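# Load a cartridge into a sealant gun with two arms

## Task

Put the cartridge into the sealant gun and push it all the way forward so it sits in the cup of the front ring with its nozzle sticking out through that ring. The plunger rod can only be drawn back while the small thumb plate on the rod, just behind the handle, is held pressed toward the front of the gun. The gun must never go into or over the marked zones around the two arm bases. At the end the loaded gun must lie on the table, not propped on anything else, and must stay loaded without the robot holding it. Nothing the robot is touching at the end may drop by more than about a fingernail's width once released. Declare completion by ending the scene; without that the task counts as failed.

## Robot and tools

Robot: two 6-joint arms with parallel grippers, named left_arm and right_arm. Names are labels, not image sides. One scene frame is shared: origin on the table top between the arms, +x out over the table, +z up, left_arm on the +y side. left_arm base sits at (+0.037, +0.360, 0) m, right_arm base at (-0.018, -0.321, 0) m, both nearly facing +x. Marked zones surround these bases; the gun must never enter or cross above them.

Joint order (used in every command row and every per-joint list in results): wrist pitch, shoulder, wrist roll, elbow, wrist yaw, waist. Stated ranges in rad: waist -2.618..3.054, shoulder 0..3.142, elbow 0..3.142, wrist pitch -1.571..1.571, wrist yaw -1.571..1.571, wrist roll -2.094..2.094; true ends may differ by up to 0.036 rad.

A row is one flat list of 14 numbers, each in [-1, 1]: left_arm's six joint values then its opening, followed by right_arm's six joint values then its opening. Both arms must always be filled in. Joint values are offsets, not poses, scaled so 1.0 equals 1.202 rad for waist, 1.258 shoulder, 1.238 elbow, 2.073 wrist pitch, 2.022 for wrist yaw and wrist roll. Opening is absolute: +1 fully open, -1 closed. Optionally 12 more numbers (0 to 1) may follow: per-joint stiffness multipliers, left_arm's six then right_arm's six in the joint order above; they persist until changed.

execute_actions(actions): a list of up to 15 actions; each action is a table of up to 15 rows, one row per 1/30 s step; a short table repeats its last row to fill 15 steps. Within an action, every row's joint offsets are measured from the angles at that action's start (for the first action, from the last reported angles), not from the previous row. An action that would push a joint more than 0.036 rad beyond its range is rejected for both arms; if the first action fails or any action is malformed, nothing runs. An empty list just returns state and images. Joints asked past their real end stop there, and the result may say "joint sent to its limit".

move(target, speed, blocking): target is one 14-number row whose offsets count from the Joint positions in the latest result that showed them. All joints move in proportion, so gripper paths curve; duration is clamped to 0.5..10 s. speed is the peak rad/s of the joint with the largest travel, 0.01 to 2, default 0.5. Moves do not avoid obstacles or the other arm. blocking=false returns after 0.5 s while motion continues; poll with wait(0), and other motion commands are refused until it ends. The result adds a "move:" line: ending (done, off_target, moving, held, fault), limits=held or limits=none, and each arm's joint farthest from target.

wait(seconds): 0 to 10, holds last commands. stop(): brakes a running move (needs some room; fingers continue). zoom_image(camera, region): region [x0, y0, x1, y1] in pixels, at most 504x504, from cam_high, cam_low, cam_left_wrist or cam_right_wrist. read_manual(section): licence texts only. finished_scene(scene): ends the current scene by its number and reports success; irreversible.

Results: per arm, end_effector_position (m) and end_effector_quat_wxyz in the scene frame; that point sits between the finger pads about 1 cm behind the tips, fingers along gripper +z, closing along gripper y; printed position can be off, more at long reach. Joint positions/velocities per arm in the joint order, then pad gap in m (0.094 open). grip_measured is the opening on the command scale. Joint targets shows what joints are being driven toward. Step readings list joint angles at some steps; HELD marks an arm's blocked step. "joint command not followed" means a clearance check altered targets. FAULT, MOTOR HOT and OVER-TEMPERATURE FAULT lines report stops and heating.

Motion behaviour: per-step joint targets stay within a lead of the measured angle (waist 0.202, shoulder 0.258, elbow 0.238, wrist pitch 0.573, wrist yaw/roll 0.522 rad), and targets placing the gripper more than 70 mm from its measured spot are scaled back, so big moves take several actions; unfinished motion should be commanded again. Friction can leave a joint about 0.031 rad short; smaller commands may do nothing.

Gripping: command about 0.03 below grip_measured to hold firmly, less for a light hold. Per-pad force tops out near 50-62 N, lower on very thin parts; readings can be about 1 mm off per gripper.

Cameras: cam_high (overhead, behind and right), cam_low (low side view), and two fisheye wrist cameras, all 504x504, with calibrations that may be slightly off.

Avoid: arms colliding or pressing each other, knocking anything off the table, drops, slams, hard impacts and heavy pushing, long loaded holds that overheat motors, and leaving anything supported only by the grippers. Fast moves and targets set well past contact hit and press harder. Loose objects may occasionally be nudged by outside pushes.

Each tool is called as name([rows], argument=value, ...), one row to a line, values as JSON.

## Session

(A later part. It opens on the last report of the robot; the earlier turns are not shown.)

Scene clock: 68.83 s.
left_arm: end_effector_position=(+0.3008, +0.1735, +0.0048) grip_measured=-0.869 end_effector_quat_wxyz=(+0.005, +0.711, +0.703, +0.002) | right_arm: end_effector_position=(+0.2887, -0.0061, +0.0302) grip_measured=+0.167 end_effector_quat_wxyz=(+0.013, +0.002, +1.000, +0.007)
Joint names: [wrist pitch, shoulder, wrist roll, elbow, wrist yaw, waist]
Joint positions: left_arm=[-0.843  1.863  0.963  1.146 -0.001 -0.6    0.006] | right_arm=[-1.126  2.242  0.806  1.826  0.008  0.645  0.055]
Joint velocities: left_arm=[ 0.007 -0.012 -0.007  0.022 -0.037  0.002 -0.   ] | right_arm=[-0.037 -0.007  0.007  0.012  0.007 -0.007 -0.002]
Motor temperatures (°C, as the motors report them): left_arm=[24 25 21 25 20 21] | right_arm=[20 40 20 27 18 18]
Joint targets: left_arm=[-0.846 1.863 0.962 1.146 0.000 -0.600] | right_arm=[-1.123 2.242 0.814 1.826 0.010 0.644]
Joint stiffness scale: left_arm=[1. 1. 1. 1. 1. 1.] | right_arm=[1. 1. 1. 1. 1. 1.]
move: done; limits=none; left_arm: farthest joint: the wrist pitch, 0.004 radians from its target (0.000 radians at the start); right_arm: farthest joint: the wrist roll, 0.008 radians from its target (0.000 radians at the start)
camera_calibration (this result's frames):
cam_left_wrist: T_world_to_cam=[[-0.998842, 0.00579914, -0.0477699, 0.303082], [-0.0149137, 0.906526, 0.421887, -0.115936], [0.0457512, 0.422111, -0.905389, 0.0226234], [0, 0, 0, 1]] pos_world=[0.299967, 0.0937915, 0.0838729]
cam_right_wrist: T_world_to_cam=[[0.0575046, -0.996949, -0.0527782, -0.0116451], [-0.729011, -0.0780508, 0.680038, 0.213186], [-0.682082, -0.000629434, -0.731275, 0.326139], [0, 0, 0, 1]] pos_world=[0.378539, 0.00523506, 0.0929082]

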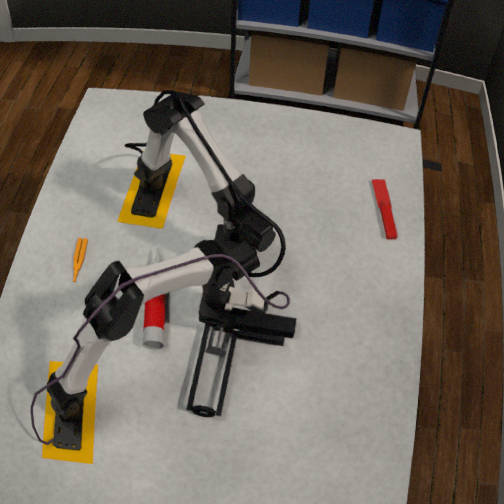

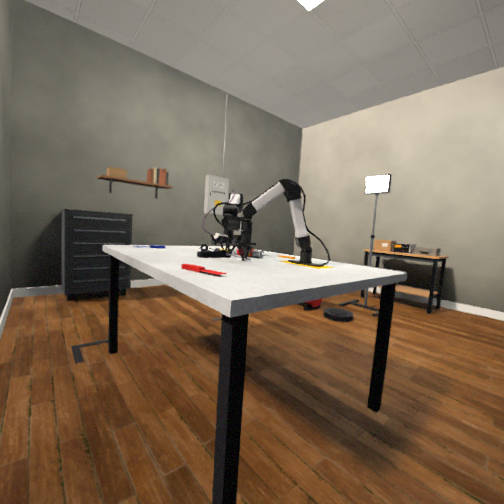

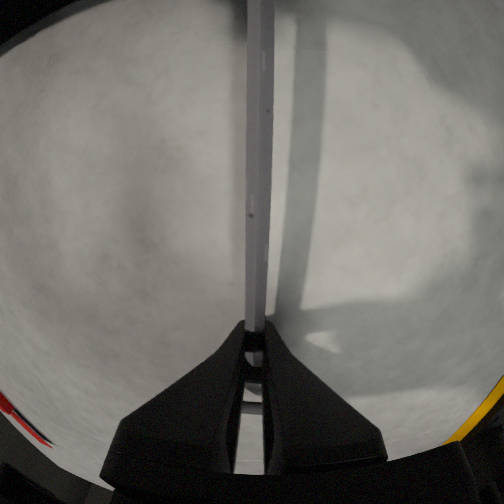

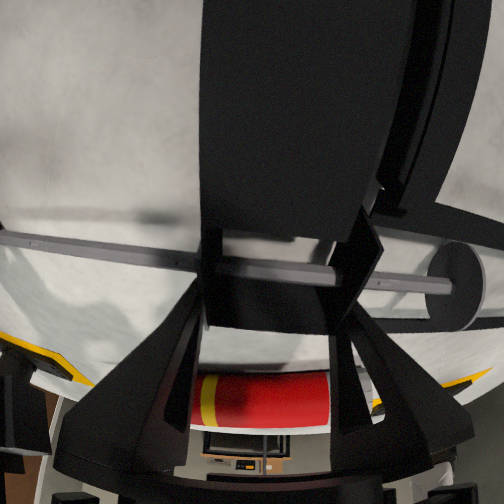

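move(target=[0.008,-0.066,0.046,-0.07,0,0.09,-0.92, 0,0,0,0,0,0,0.1], speed=0.07)

Scene clock: 71.03 s.
left_arm: end_effector_position=(+0.3043, +0.1887, +0.0067) grip_measured=-0.869 end_effector_quat_wxyz=(+0.029, +0.715, +0.698, -0.021) | right_arm: end_effector_position=(+0.2902, -0.0044, +0.0309) grip_measured=+0.167 end_effector_quat_wxyz=(+0.016, +0.006, +1.000, +0.011)
Joint names: [wrist pitch, shoulder, wrist roll, elbow, wrist yaw, waist]
Joint positions: left_arm=[-0.8    1.812  1.051  1.086  0.056 -0.524  0.006] | right_arm=[-1.118  2.241  0.813  1.826  0.008  0.645  0.055]
Joint velocities: left_arm=[ 0.007  0.002 -0.037 -0.032 -0.037 -0.022  0.001] | right_arm=[-0.081 -0.002  0.037 -0.022  0.022 -0.007 -0.   ]
Motor temperatures (°C, as the motors report them): left_arm=[24 25 21 25 20 21] | right_arm=[20 40 20 27 18 18]
Joint targets: left_arm=[-0.827 1.780 1.057 1.060 -0.001 -0.492] | right_arm=[-1.126 2.242 0.806 1.826 0.008 0.645]
Joint stiffness scale: left_arm=[1. 1. 1. 1. 1. 1.] | right_arm=[1. 1. 1. 1. 1. 1.]
move: off_target (left_arm); limits=none; left_arm: farthest joint: the wrist yaw, 0.057 radians from its target (0.000 radians at the start); right_arm: farthest joint: the wrist pitch, 0.008 radians from its target (0.000 radians at the start)
camera_calibration (this result's frames):
cam_left_wrist: T_world_to_cam=[[-0.998665, 0.0160034, -0.0491171, 0.304582], [-0.00285493, 0.932253, 0.361795, -0.138624], [0.0515795, 0.361452, -0.930963, 0.0276173], [0, 0, 0, 1]] pos_world=[0.302355, 0.114376, 0.0908243]
cam_right_wrist: T_world_to_cam=[[0.0506617, -0.996912, -0.0600027, -0.0078702], [-0.733973, -0.0779084, 0.674695, 0.215511], [-0.677286, 0.00985916, -0.735653, 0.326456], [0, 0, 0, 1]] pos_world=[0.379682, 0.00572568, 0.0942816]

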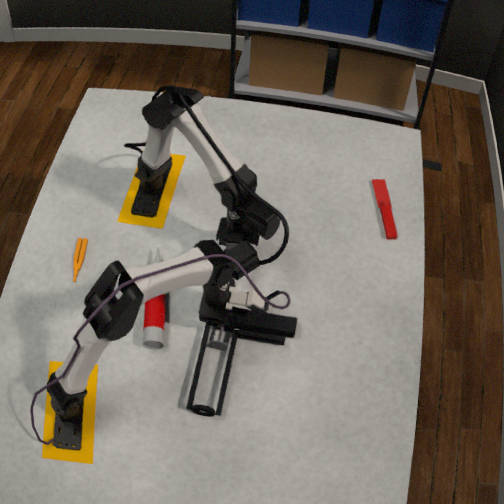

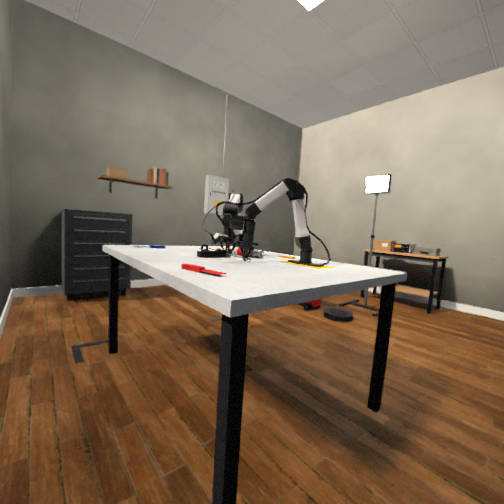

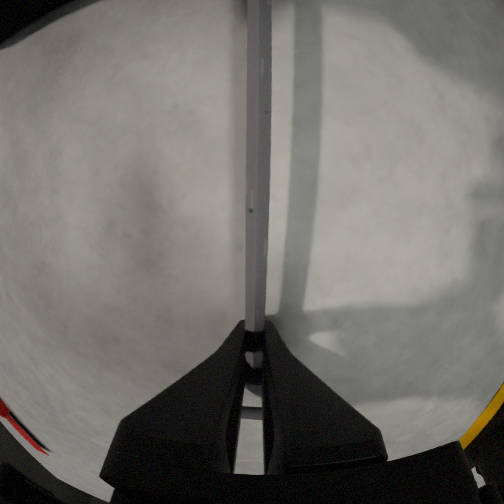

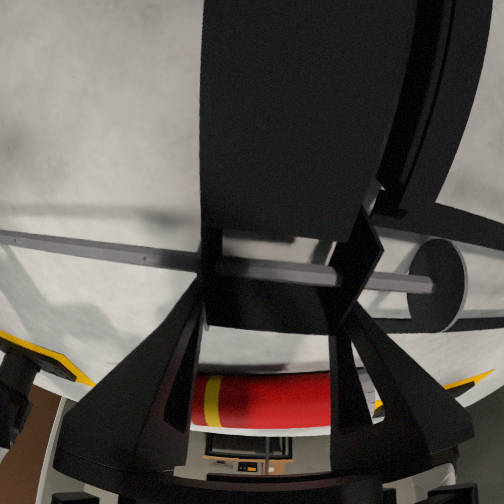

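Same again, keeping the yaw/pitch load.

move(target=[-0.01,-0.06,0.046,-0.066,-0.028,0.095,-0.92, 0,0,0,0,0,0,0.1], speed=0.07)

Scene clock: 73.20 s.
left_arm: end_effector_position=(+0.3058, +0.2132, +0.0075) grip_measured=-0.869 end_effector_quat_wxyz=(+0.037, +0.716, +0.697, -0.028) | right_arm: end_effector_position=(+0.2909, -0.0037, +0.0314) grip_measured=+0.167 end_effector_quat_wxyz=(+0.018, +0.008, +1.000, +0.013)
Joint names: [wrist pitch, shoulder, wrist roll, elbow, wrist yaw, waist]
Joint positions: left_arm=[-0.784  1.766  1.138  1.031  0.077 -0.441  0.006] | right_arm=[-1.114  2.239  0.818  1.826  0.009  0.645  0.055]
Joint velocities: left_arm=[-0.037 -0.027 -0.051  0.007 -0.081 -0.007 -0.   ] | right_arm=[-0.037 -0.017 -0.037 -0.012 -0.007  0.007 -0.   ]
Motor temperatures (°C, as the motors report them): left_arm=[24 26 21 25 20 21] | right_arm=[20 40 20 27 18 18]
Joint targets: left_arm=[-0.821 1.736 1.145 1.004 -0.001 -0.409] | right_arm=[-1.118 2.241 0.813 1.826 0.008 0.645]
Joint stiffness scale: left_arm=[1. 1. 1. 1. 1. 1.] | right_arm=[1. 1. 1. 1. 1. 1.]
move: off_target (left_arm); limits=none; left_arm: farthest joint: the wrist yaw, 0.078 radians from its target (0.056 radians at the start); right_arm: farthest joint: the wrist roll, 0.005 radians from its target (0.000 radians at the start)
camera_calibration (this result's frames):
cam_left_wrist: T_world_to_cam=[[-0.998483, 0.0191219, -0.0516284, 0.305056], [0.000290976, 0.939567, 0.342365, -0.164109], [0.055055, 0.34183, -0.938148, 0.0225952], [0, 0, 0, 1]] pos_world=[0.303397, 0.140635, 0.0931323]
cam_right_wrist: T_world_to_cam=[[0.0466915, -0.996939, -0.0627155, -0.00591633], [-0.737103, -0.076759, 0.671406, 0.216775], [-0.674165, 0.0148789, -0.738431, 0.326531], [0, 0, 0, 1]] pos_world=[0.380197, 0.0058828, 0.0952055]

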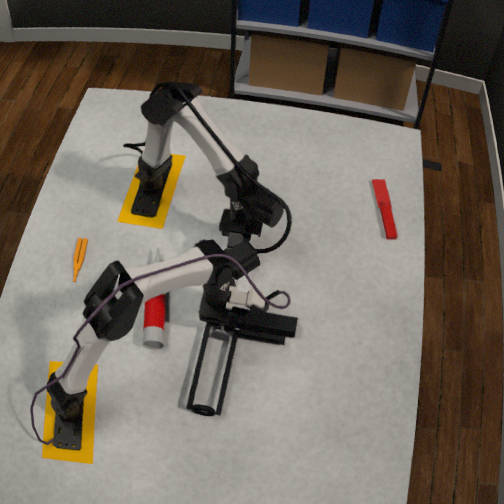

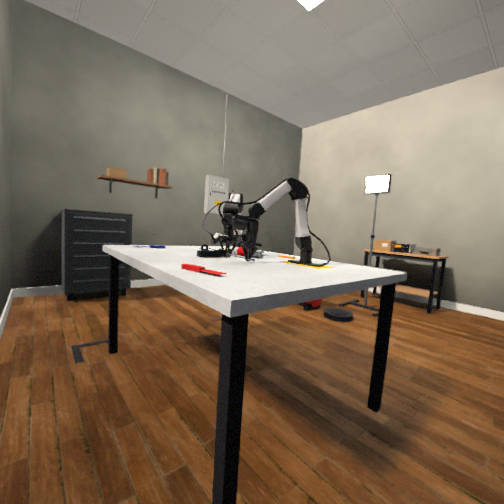

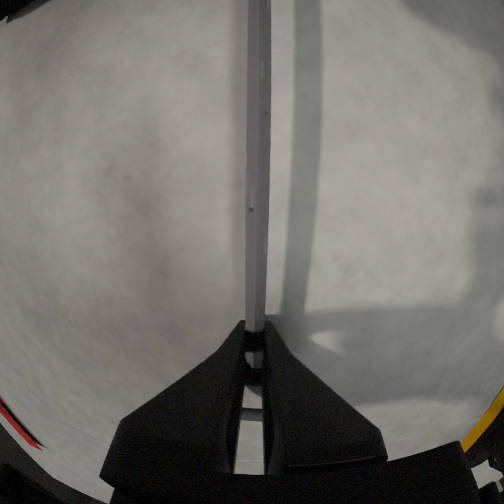

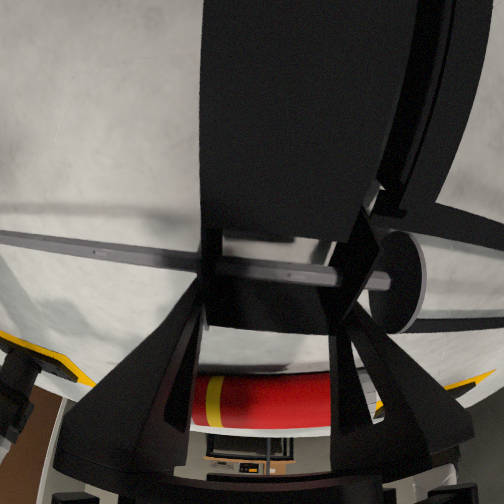

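move(target=[0,0,0,0,0,0,-0.92, 0,0,0,0,0,0,0.3])

move(target=[0,0,0,0,0,0,-0.92, -0.1,0,0,0.155,0,0,0.3], speed=0.15)

Scene clock: 74.77 s.
left_arm: end_effector_position=(+0.3056, +0.2124, +0.0075) grip_measured=-0.869 end_effector_quat_wxyz=(+0.038, +0.716, +0.697, -0.029) | right_arm: end_effector_position=(+0.2920, -0.0015, +0.0318) grip_measured=+0.299 end_effector_quat_wxyz=(+0.020, +0.009, +1.000, +0.018)
Joint names: [wrist pitch, shoulder, wrist roll, elbow, wrist yaw, waist]
Joint positions: left_arm=[-0.784  1.766  1.137  1.031  0.08  -0.441  0.006] | right_arm=[-1.105  2.239  0.82   1.826  0.004  0.645  0.061]
Joint velocities: left_arm=[-0.066  0.002  0.022 -0.007  0.051 -0.002 -0.   ] | right_arm=[-0.051  0.002 -0.051 -0.002  0.066  0.012  0.   ]
Motor temperatures (°C, as the motors report them): left_arm=[24 26 21 25 20 21] | right_arm=[20 40 20 28 18 18]
Joint targets: left_arm=[-0.784 1.766 1.138 1.031 0.077 -0.441] | right_arm=[-1.114 2.239 0.818 1.826 0.009 0.645]
Joint stiffness scale: left_arm=[1. 1. 1. 1. 1. 1.] | right_arm=[1. 1. 1. 1. 1. 1.]
move: done; limits=none; left_arm: farthest joint: the wrist yaw, 0.003 radians from its target (0.000 radians at the start); right_arm: farthest joint: the wrist pitch, 0.009 radians from its target (0.000 radians at the start)
camera_calibration (this result's frames):
cam_left_wrist: T_world_to_cam=[[-0.998535, 0.0187463, -0.0507544, 0.304957], [0.000422832, 0.940734, 0.339144, -0.163627], [0.0541042, 0.338626, -0.939364, 0.0239176], [0, 0, 0, 1]] pos_world=[0.303285, 0.140114, 0.0934385]
cam_right_wrist: T_world_to_cam=[[0.0444916, -0.996344, -0.0729289, -0.00276847], [-0.739662, -0.0819228, 0.667973, 0.218275], [-0.671506, 0.0242236, -0.740603, 0.326822], [0, 0, 0, 1]] pos_world=[0.381036, 0.0072065, 0.096042]

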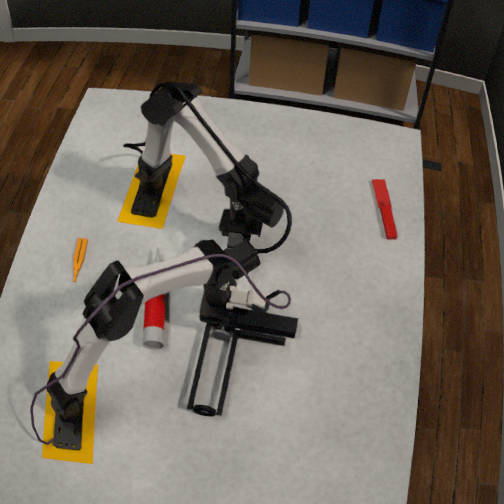

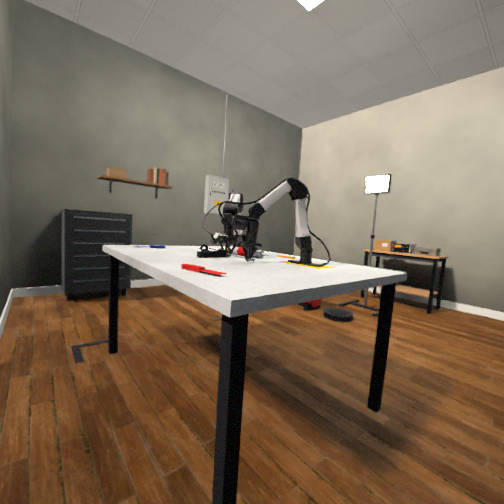

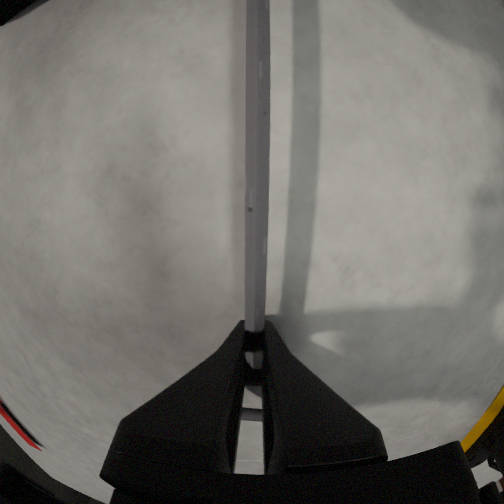

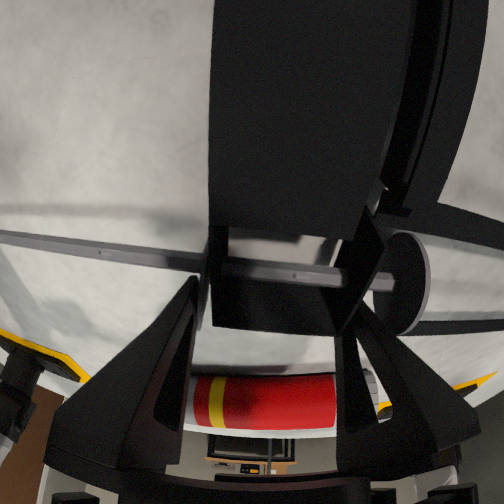

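Scene clock: 76.73 s.
left_arm: end_effector_position=(+0.3048, +0.2129, +0.0075) grip_measured=-0.869 end_effector_quat_wxyz=(+0.036, +0.715, +0.698, -0.030) | right_arm: end_effector_position=(+0.2914, -0.0019, +0.0716) grip_measured=+0.300 end_effector_quat_wxyz=(+0.010, +0.010, +1.000, +0.008)
Joint names: [wrist pitch, shoulder, wrist roll, elbow, wrist yaw, waist]
Joint positions: left_arm=[-0.787  1.766  1.135  1.031  0.08  -0.441  0.006] | right_arm=[-1.297  2.249  0.822  2.001  0.004  0.645  0.061]
Joint velocities: left_arm=[-0.066 -0.012 -0.066  0.017  0.007 -0.007  0.001] | right_arm=[-0.007  0.007  0.022 -0.012  0.007 -0.002 -0.001]
Motor temperatures (°C, as the motors report them): left_arm=[24 26 21 25 20 21] | right_arm=[20 41 20 28 18 18]
Joint targets: left_arm=[-0.783 1.766 1.137 1.031 0.081 -0.441] | right_arm=[-1.312 2.239 0.821 2.017 0.004 0.645]
Joint stiffness scale: left_arm=[1. 1. 1. 1. 1. 1.] | right_arm=[1. 1. 1. 1. 1. 1.]
move: done; limits=none; left_arm: farthest joint: the wrist pitch, 0.003 radians from its target (0.000 radians at the start); right_arm: farthest joint: the elbow, 0.016 radians from its target (0.192 radians at the start)
camera_calibration (this result's frames):
cam_left_wrist: T_world_to_cam=[[-0.998746, 0.0165504, -0.0472577, 0.304643], [-0.000559113, 0.94005, 0.341036, -0.163623], [0.0500689, 0.340635, -0.938862, 0.0245514], [0, 0, 0, 1]] pos_world=[0.30294, 0.140409, 0.0932485]
cam_right_wrist: T_world_to_cam=[[0.0417889, -0.997586, -0.0554586, -0.000694359], [-0.727012, -0.0684359, 0.683206, 0.186529], [-0.685352, 0.0117686, -0.728117, 0.359015], [0, 0, 0, 1]] pos_world=[0.381689, 0.00784747, 0.133929]

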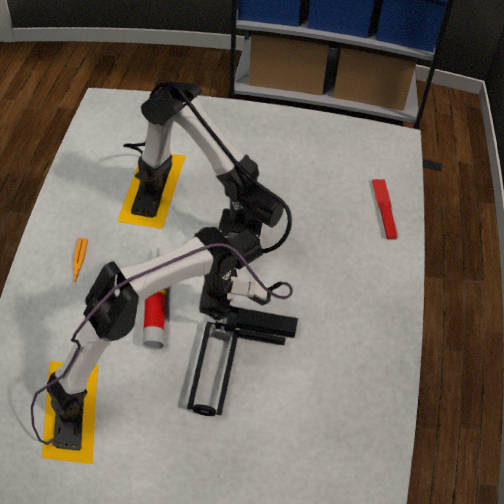

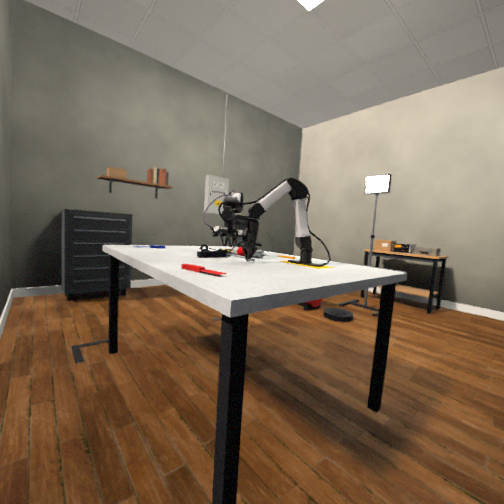

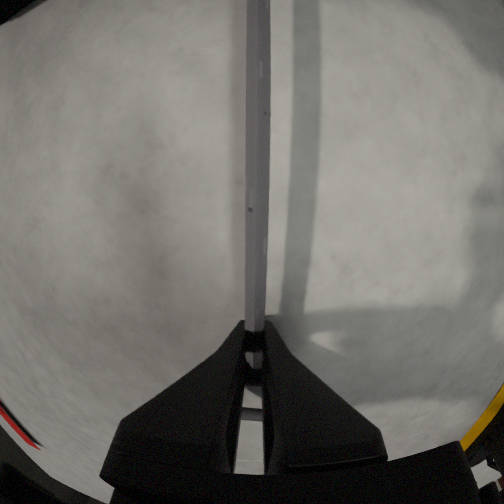

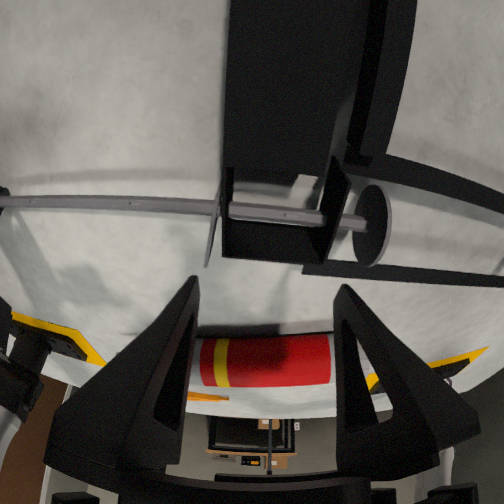

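move(target=[0,0,0,0,0,0,-0.92, -0.102,0.19,0.032,0.338,0,0.074,-1], speed=0.3)

move(target=[0,0,0,0,0,0,-0.92, 0.09,-0.03,0,-0.173,0,0,-1], speed=0.12)

Scene clock: 79.10 s.
left_arm: end_effector_position=(+0.3048, +0.2129, +0.0075) grip_measured=-0.869 end_effector_quat_wxyz=(+0.036, +0.715, +0.698, -0.030) | right_arm: end_effector_position=(+0.2857, +0.0477, +0.0746) grip_measured=-0.986 end_effector_quat_wxyz=(+0.004, -0.001, +1.000, +0.002)
Joint names: [wrist pitch, shoulder, wrist roll, elbow, wrist yaw, waist]
Joint positions: left_arm=[-0.787  1.766  1.135  1.031  0.08  -0.441  0.006] | right_arm=[-1.493  2.471  0.88   2.402  0.004  0.726  0.001]
Joint velocities: left_arm=[ 0.037  0.007  0.007 -0.002 -0.022 -0.002 -0.001] | right_arm=[-0.007  0.002  0.081  0.002 -0.007 -0.027 -0.   ]
Motor temperatures (°C, as the motors report them): left_arm=[23 26 21 25 20 21] | right_arm=[20 41 20 28 18 18]
Joint targets: left_arm=[-0.787 1.766 1.135 1.031 0.080 -0.441] | right_arm=[-1.509 2.487 0.886 2.420 0.004 0.734]
Joint stiffness scale: left_arm=[1. 1. 1. 1. 1. 1.] | right_arm=[1. 1. 1. 1. 1. 1.]
move: done; limits=none; left_arm: farthest joint: the waist, 0.000 radians from its target (0.000 radians at the start); right_arm: farthest joint: the shoulder, 0.017 radians from its target (0.239 radians at the start)
camera_calibration (this result's frames):
cam_left_wrist: T_world_to_cam=[[-0.998746, 0.0165504, -0.0472577, 0.304643], [-0.000559113, 0.94005, 0.341036, -0.163623], [0.0500689, 0.340635, -0.938862, 0.0245514], [0, 0, 0, 1]] pos_world=[0.30294, 0.140409, 0.0932485]
cam_right_wrist: T_world_to_cam=[[0.0636105, -0.997033, -0.0433436, 0.0419976], [-0.716571, -0.0758599, 0.693376, 0.180338], [-0.694607, -0.0130472, -0.719271, 0.359859], [0, 0, 0, 1]] pos_world=[0.376514, 0.0602487, 0.135614]

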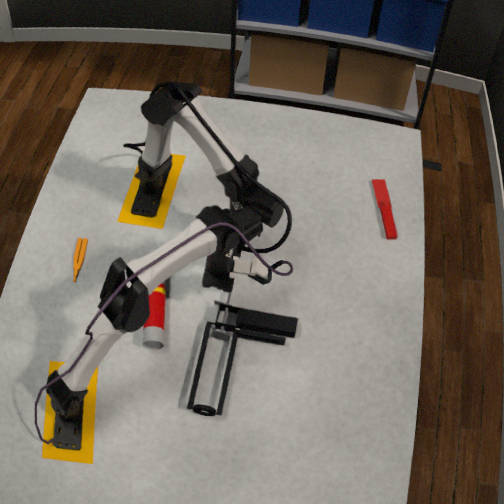

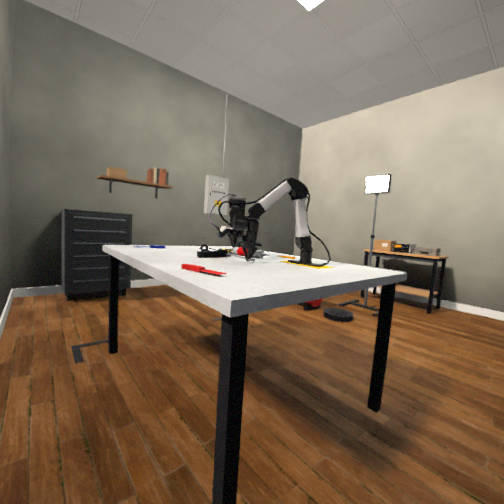

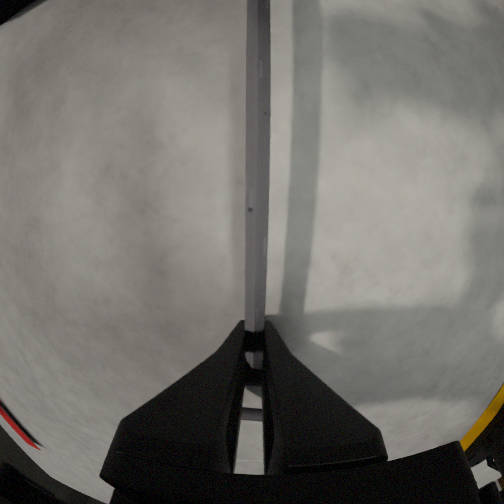

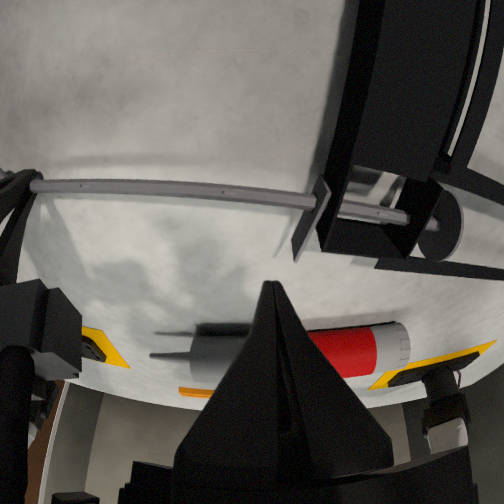

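Scene clock: 81.43 s.
left_arm: end_effector_position=(+0.3048, +0.2129, +0.0075) grip_measured=-0.869 end_effector_quat_wxyz=(+0.036, +0.715, +0.698, -0.030) | right_arm: end_effector_position=(+0.2861, +0.0482, +0.0364) grip_measured=-0.986 end_effector_quat_wxyz=(+0.005, -0.001, +1.000, +0.004)
Joint names: [wrist pitch, shoulder, wrist roll, elbow, wrist yaw, waist]
Joint positions: left_arm=[-0.787  1.766  1.135  1.031  0.08  -0.441  0.006] | right_arm=[-1.318  2.448  0.88   2.207  0.004  0.726  0.001]
Joint velocities: left_arm=[-0.007 -0.002 -0.051 -0.002 -0.007 -0.007  0.   ] | right_arm=[-0.037 -0.012 -0.051 -0.002 -0.037 -0.012 -0.001]
Motor temperatures (°C, as the motors report them): left_arm=[23 26 21 25 20 21] | right_arm=[20 42 20 28 18 18]
Joint targets: left_arm=[-0.787 1.766 1.135 1.031 0.080 -0.441] | right_arm=[-1.307 2.434 0.880 2.188 0.004 0.726]
Joint stiffness scale: left_arm=[1. 1. 1. 1. 1. 1.] | right_arm=[1. 1. 1. 1. 1. 1.]
move: done; limits=none; left_arm: farthest joint: the waist, 0.000 radians from its target (0.000 radians at the start); right_arm: farthest joint: the elbow, 0.020 radians from its target (0.215 radians at the start)
camera_calibration (this result's frames):
cam_left_wrist: T_world_to_cam=[[-0.998746, 0.0165504, -0.0472577, 0.304643], [-0.000559113, 0.94005, 0.341036, -0.163623], [0.0500689, 0.340635, -0.938862, 0.0245514], [0, 0, 0, 1]] pos_world=[0.30294, 0.140409, 0.0932485]
cam_right_wrist: T_world_to_cam=[[0.0637188, -0.996901, -0.0461273, 0.0409108], [-0.718249, -0.0779003, 0.691412, 0.207785], [-0.692863, -0.0109251, -0.720987, 0.332199], [0, 0, 0, 1]] pos_world=[0.376803, 0.0605999, 0.0977334]

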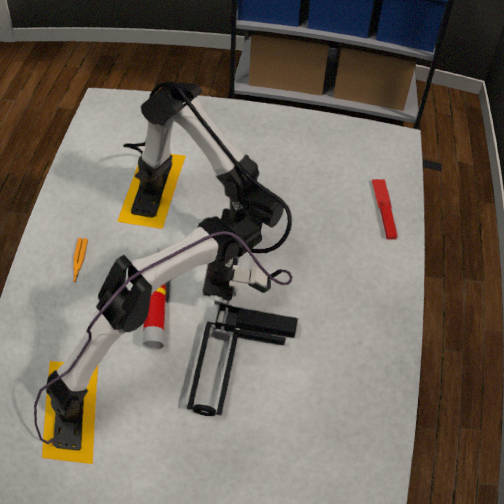

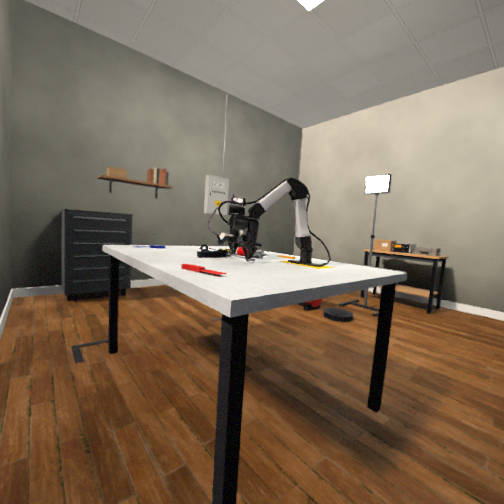

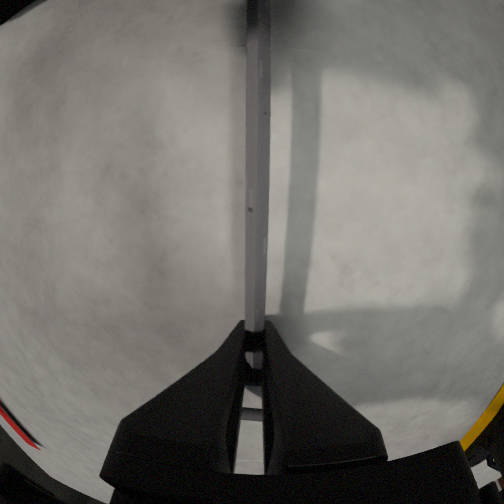

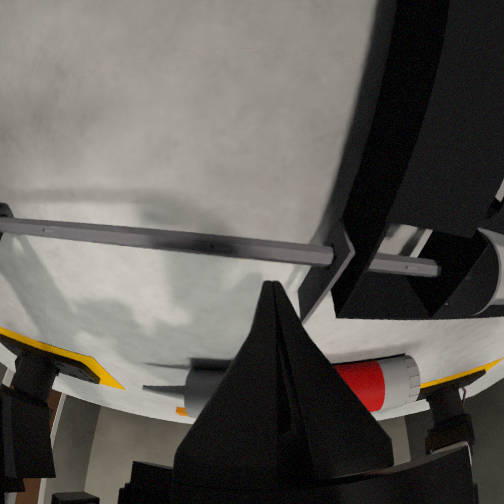

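move(target=[0,0,0,0,0,0,-0.92, 0.022,0,0,-0.048,0,0,-1], speed=0.08)

execute_actions([
  [[0,0,0,0,0,0,-0.92,0,0,0,0,0,0,-0.75]],
  [[0,0,0,0,0,0,-0.92,0,0,0,0,0,0,-0.55]],
  [[0,0,0,0,0,0,-0.92,0,0,0,0,0,0,-0.35]],
  [[0,0,0,0,0,0,-0.92,0,0,0,0,0,0,-0.15]],
  [[0,0,0,0,0,0,-0.92,0,0,0,0,0,0,0.05]],
  [[0,0,0,0,0,0,-0.92,0,0,0,0,0,0,0.25]],
])

Scene clock: 83.10 s.
left_arm: end_effector_position=(+0.3048, +0.2129, +0.0075) grip_measured=-0.869 end_effector_quat_wxyz=(+0.036, +0.715, +0.698, -0.030) | right_arm: end_effector_position=(+0.2850, +0.0469, +0.0262) grip_measured=-0.986 end_effector_quat_wxyz=(+0.003, -0.001, +1.000, +0.001)
Joint names: [wrist pitch, shoulder, wrist roll, elbow, wrist yaw, waist]
Joint positions: left_arm=[-0.787  1.766  1.135  1.031  0.08  -0.441  0.006] | right_arm=[-1.284  2.448  0.88   2.167  0.004  0.726  0.001]
Joint velocities: left_arm=[ 0.007 -0.002 -0.081  0.012  0.022 -0.002 -0.   ] | right_arm=[ 0.037 -0.012  0.037 -0.017 -0.037 -0.012  0.   ]
Motor temperatures (°C, as the motors report them): left_arm=[23 26 21 25 20 21] | right_arm=[20 42 20 28 18 18]
Joint targets: left_arm=[-0.787 1.766 1.135 1.031 0.080 -0.441] | right_arm=[-1.272 2.448 0.880 2.148 0.004 0.726]
Joint stiffness scale: left_arm=[1. 1. 1. 1. 1. 1.] | right_arm=[1. 1. 1. 1. 1. 1.]
move: done; limits=none; left_arm: farthest joint: the waist, 0.000 radians from its target (0.000 radians at the start); right_arm: farthest joint: the elbow, 0.019 radians from its target (0.060 radians at the start)
camera_calibration (this result's frames):
cam_left_wrist: T_world_to_cam=[[-0.998746, 0.0165504, -0.0472577, 0.304643], [-0.000559113, 0.94005, 0.341036, -0.163623], [0.0500689, 0.340635, -0.938862, 0.0245514], [0, 0, 0, 1]] pos_world=[0.30294, 0.140409, 0.0932485]
cam_right_wrist: T_world_to_cam=[[0.0635487, -0.997108, -0.0416731, 0.039135], [-0.715563, -0.0746329, 0.69455, 0.212962], [-0.695652, -0.0143181, -0.718236, 0.324954], [0, 0, 0, 1]] pos_world=[0.375955, 0.0595685, 0.0871119]

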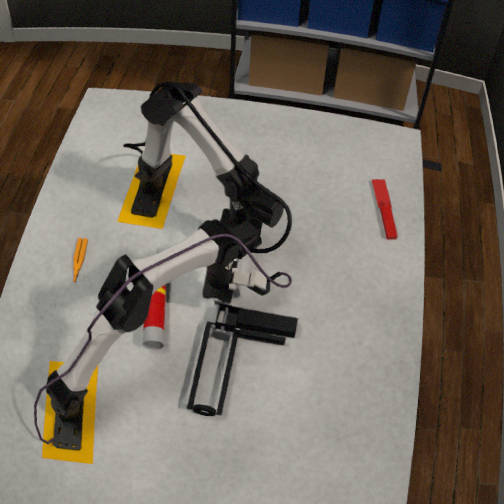

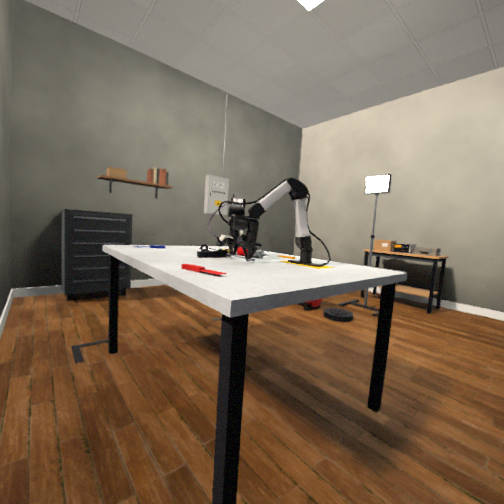

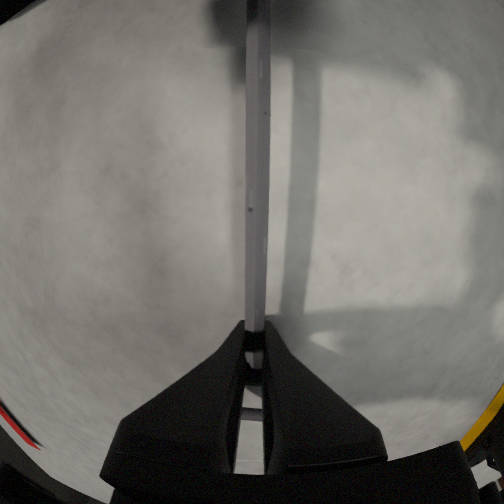

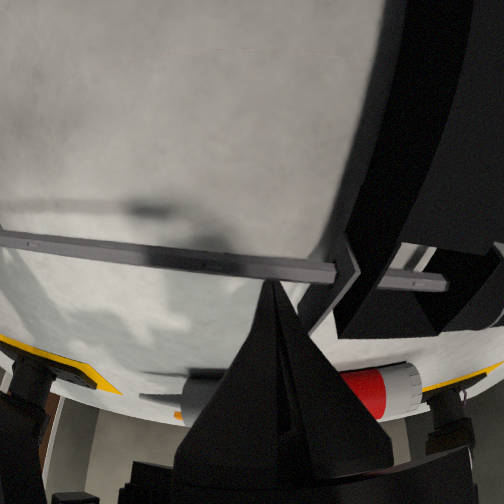

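Scene clock: 86.10 s.
left_arm: end_effector_position=(+0.3042, +0.2117, +0.0076) grip_measured=-0.869 end_effector_quat_wxyz=(+0.037, +0.713, +0.699, -0.034) | right_arm: end_effector_position=(+0.2851, +0.0662, +0.0284) grip_measured=+0.248 end_effector_quat_wxyz=(+0.003, -0.003, +0.999, +0.042)
Joint names: [wrist pitch, shoulder, wrist roll, elbow, wrist yaw, waist]
Joint positions: left_arm=[-0.787  1.766  1.129  1.031  0.088 -0.441  0.006] | right_arm=[-1.224  2.445  0.885  2.167 -0.049  0.732  0.059]
Joint velocities: left_arm=[ 0.051 -0.002  0.007 -0.012 -0.051  0.007  0.   ] | right_arm=[-0.022 -0.002  0.022  0.012 -0.066 -0.017 -0.001]
Motor temperatures (°C, as the motors report them): left_arm=[23 26 21 25 20 21] | right_arm=[20 43 20 28 18 18]
Joint targets: left_arm=[-0.787 1.766 1.131 1.031 0.086 -0.441] | right_arm=[-1.231 2.446 0.882 2.167 -0.039 0.732]
Joint stiffness scale: left_arm=[1. 1. 1. 1. 1. 1.] | right_arm=[1. 1. 1. 1. 1. 1.]
Step readings (joint positions; steps 1 to 15: 1st action; 16 to 30: 2nd action; 31 to 45: 3rd action; 46 to 60: 4th action; 61 to 75: 5th action; 76 to 90: 6th action):
0: left_arm=[-0.787 1.766 1.135 1.031 0.080 -0.441] | right_arm=[-1.284 2.448 0.880 2.167 0.004 0.726]
1: left_arm=[-0.787 1.766 1.135 1.031 0.080 -0.441] | right_arm=[-1.284 2.448 0.880 2.167 0.004 0.726]
2: left_arm=[-0.787 1.766 1.135 1.031 0.080 -0.441] | right_arm=[-1.284 2.448 0.880 2.167 0.004 0.726]
4: left_arm=[-0.787 1.766 1.135 1.031 0.080 -0.441] | right_arm=[-1.284 2.448 0.880 2.167 0.004 0.726]
8: left_arm=[-0.787 1.766 1.135 1.031 0.080 -0.441] | right_arm=[-1.284 2.448 0.880 2.167 0.004 0.726]
15: left_arm=[-0.787 1.766 1.135 1.031 0.080 -0.441] | right_arm=[-1.284 2.448 0.880 2.167 0.004 0.726]
16: left_arm=[-0.787 1.766 1.135 1.031 0.080 -0.441] | right_arm=[-1.283 2.448 0.880 2.167 0.002 0.726]
17: left_arm=[-0.787 1.766 1.134 1.031 0.081 -0.441] | right_arm=[-1.277 2.448 0.880 2.167 -0.001 0.726]
19: left_arm=[-0.787 1.766 1.134 1.031 0.082 -0.441] | right_arm=[-1.275 2.448 0.880 2.167 -0.003 0.726]
23: left_arm=[-0.787 1.766 1.134 1.031 0.082 -0.441] | right_arm=[-1.275 2.448 0.880 2.167 -0.003 0.726]
30: left_arm=[-0.787 1.766 1.134 1.031 0.082 -0.441] | right_arm=[-1.275 2.448 0.880 2.167 -0.003 0.726]
31: left_arm=[-0.787 1.766 1.133 1.031 0.083 -0.441] | right_arm=[-1.271 2.448 0.881 2.167 -0.008 0.726]
32: left_arm=[-0.787 1.766 1.133 1.031 0.084 -0.441] | right_arm=[-1.264 2.448 0.881 2.167 -0.013 0.727]
34: left_arm=[-0.787 1.766 1.133 1.031 0.084 -0.441] | right_arm=[-1.261 2.448 0.881 2.167 -0.014 0.728]
38: left_arm=[-0.787 1.766 1.133 1.031 0.084 -0.441] | right_arm=[-1.261 2.448 0.881 2.167 -0.014 0.728]
45: left_arm=[-0.787 1.766 1.133 1.031 0.084 -0.441] | right_arm=[-1.261 2.448 0.881 2.167 -0.014 0.728]
46: left_arm=[-0.787 1.766 1.132 1.031 0.084 -0.441] | right_arm=[-1.257 2.448 0.881 2.167 -0.019 0.728]
47: left_arm=[-0.787 1.766 1.132 1.031 0.085 -0.441] | right_arm=[-1.250 2.447 0.881 2.167 -0.025 0.729]
49: left_arm=[-0.787 1.766 1.132 1.031 0.085 -0.441] | right_arm=[-1.246 2.447 0.881 2.167 -0.026 0.730]
53: left_arm=[-0.787 1.766 1.132 1.031 0.085 -0.441] | right_arm=[-1.246 2.447 0.881 2.167 -0.027 0.730]
60: left_arm=[-0.787 1.766 1.132 1.031 0.085 -0.441] | right_arm=[-1.246 2.447 0.881 2.167 -0.027 0.730]
61: left_arm=[-0.787 1.766 1.132 1.031 0.085 -0.441] | right_arm=[-1.242 2.447 0.882 2.167 -0.032 0.730]
62: left_arm=[-0.787 1.766 1.131 1.031 0.086 -0.441] | right_arm=[-1.235 2.446 0.882 2.167 -0.037 0.731]
64: left_arm=[-0.787 1.766 1.131 1.031 0.086 -0.441] | right_arm=[-1.231 2.445 0.882 2.167 -0.038 0.732]
68: left_arm=[-0.787 1.766 1.131 1.031 0.086 -0.441] | right_arm=[-1.231 2.445 0.882 2.167 -0.039 0.732]
75: left_arm=[-0.787 1.766 1.131 1.031 0.086 -0.441] | right_arm=[-1.231 2.445 0.882 2.167 -0.039 0.732]
76: left_arm=[-0.787 1.766 1.131 1.031 0.086 -0.441] | right_arm=[-1.228 2.445 0.882 2.167 -0.044 0.732]
77: left_arm=[-0.787 1.766 1.130 1.031 0.088 -0.441] | right_arm=[-1.224 2.445 0.883 2.167 -0.047 0.732]
79: left_arm=[-0.787 1.766 1.129 1.031 0.088 -0.441] | right_arm=[-1.224 2.445 0.884 2.167 -0.049 0.732]
83: left_arm=[-0.787 1.766 1.129 1.031 0.088 -0.441] | right_arm=[-1.224 2.445 0.885 2.167 -0.049 0.732]
90: Joint positions above
camera_calibration (this result's frames):
cam_left_wrist: T_world_to_cam=[[-0.998997, 0.0109143, -0.04343, 0.305325], [-0.00425008, 0.942356, 0.334585, -0.161878], [0.0445783, 0.334434, -0.941364, 0.0280839], [0, 0, 0, 1]] pos_world=[0.303079, 0.139822, 0.0938594]
cam_right_wrist: T_world_to_cam=[[0.067342, -0.990045, -0.123595, 0.0592923], [-0.714529, -0.134314, 0.686592, 0.216826], [-0.696357, 0.0420757, -0.716461, 0.323261], [0, 0, 0, 1]] pos_world=[0.376041, 0.0742233, 0.0900614]

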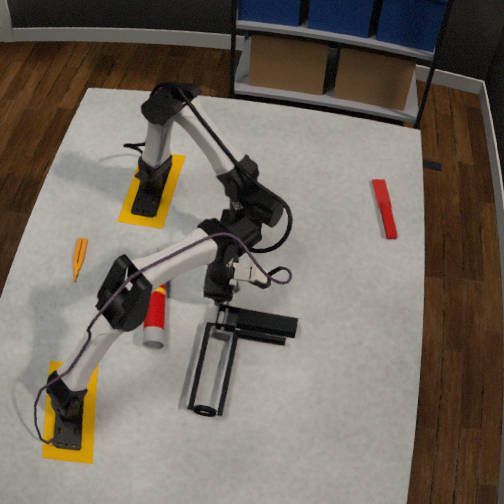

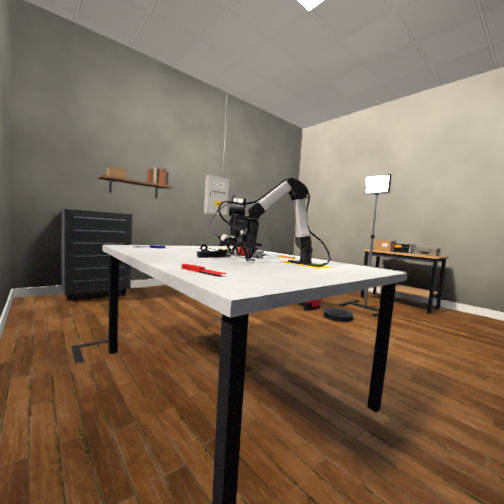

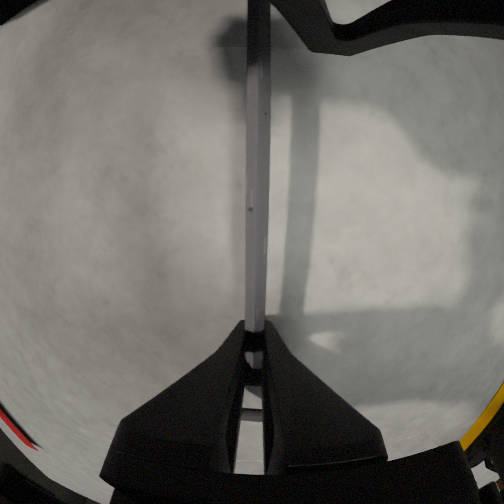

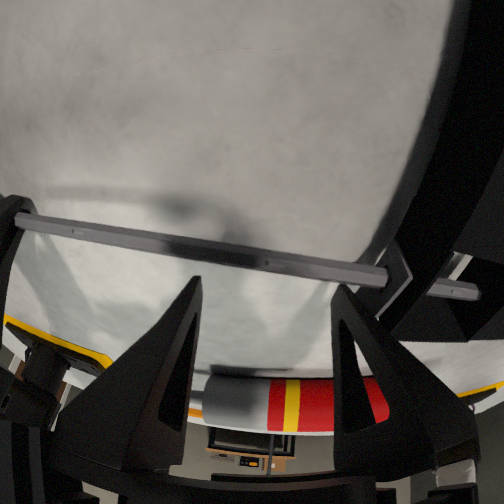

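The wrist yielded. Drive the wrists back with a move.

move(target=[-0.018,0,0,0,-0.045,0.02,-0.92, -0.07,0,0,0,0.06,-0.02,0.25], speed=0.06)

zoom_image(camera="cam_high", region=[130, 260, 310, 440])

Scene clock: 89.27 s.
left_arm: end_effector_position=(+0.3052, +0.2141, +0.0074) grip_measured=-0.869 end_effector_quat_wxyz=(+0.034, +0.712, +0.701, -0.026) | right_arm: end_effector_position=(+0.2871, +0.0511, +0.0277) grip_measured=+0.248 end_effector_quat_wxyz=(+0.014, -0.001, +1.000, +0.005)
Joint names: [wrist pitch, shoulder, wrist roll, elbow, wrist yaw, waist]
Joint positions: left_arm=[-0.788  1.766  1.126  1.031  0.072 -0.441  0.006] | right_arm=[-1.266  2.445  0.888  2.167  0.015  0.732  0.059]
Joint velocities: left_arm=[ 0.022 -0.002  0.11  -0.002  0.007 -0.007 -0.001] | right_arm=[-0.037 -0.002 -0.007 -0.007  0.007  0.017 -0.   ]
Motor temperatures (°C, as the motors report them): left_arm=[23 27 21 25 20 21] | right_arm=[20 44 20 28 18 18]
Joint targets: left_arm=[-0.825 1.766 1.129 1.031 -0.003 -0.417] | right_arm=[-1.369 2.445 0.885 2.167 0.072 0.708]
Joint stiffness scale: left_arm=[1. 1. 1. 1. 1. 1.] | right_arm=[1. 1. 1. 1. 1. 1.]
move: off_target (left_arm, right_arm); limits=none; left_arm: farthest joint: the wrist yaw, 0.075 radians from its target (0.091 radians at the start); right_arm: farthest joint: the wrist pitch, 0.103 radians from its target (0.145 radians at the start)
camera_calibration (this result's frames):
cam_left_wrist: T_world_to_cam=[[-0.99876, 0.00818258, -0.0491107, 0.306842], [-0.00941528, 0.937562, 0.34769, -0.161577], [0.0488894, 0.347721, -0.936323, 0.0228258], [0, 0, 0, 1]] pos_world=[0.303824, 0.141041, 0.0926203]
cam_right_wrist: T_world_to_cam=[[0.0632181, -0.996803, -0.0488549, 0.0435636], [-0.730857, -0.0795753, 0.677876, 0.218831], [-0.679596, -0.00714805, -0.733551, 0.322974], [0, 0, 0, 1]] pos_world=[0.376672, 0.0631465, 0.0907056]

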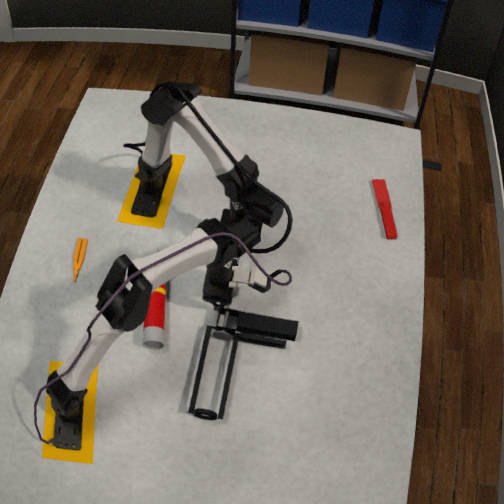

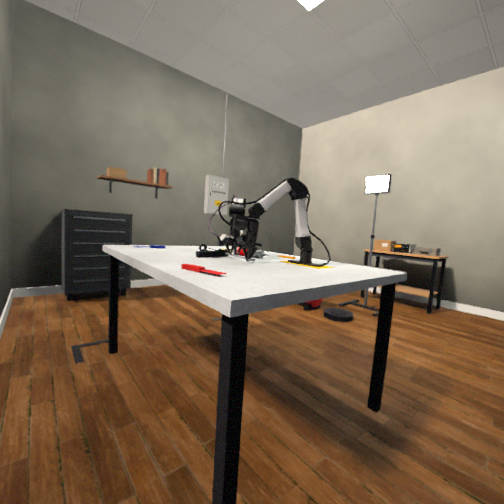

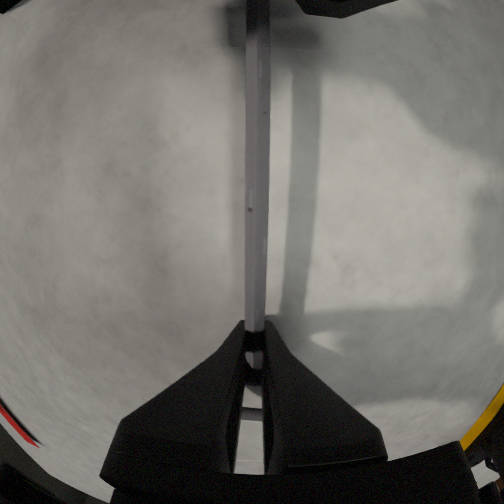

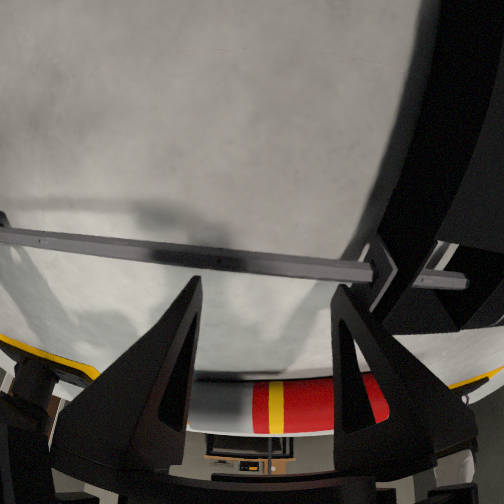

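Region (130, 260, 310, 440) of cam_high's 504x504 image, scaled by 2.800, with more detail than that image has.

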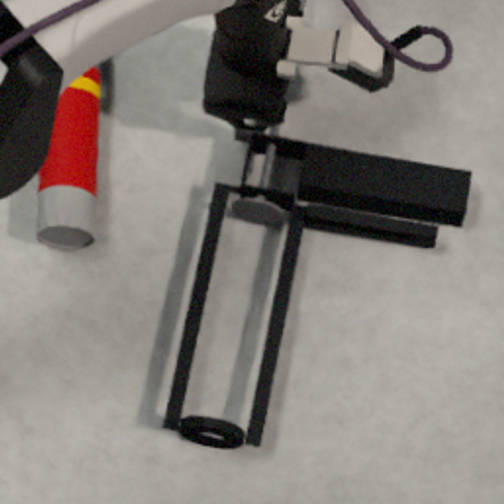

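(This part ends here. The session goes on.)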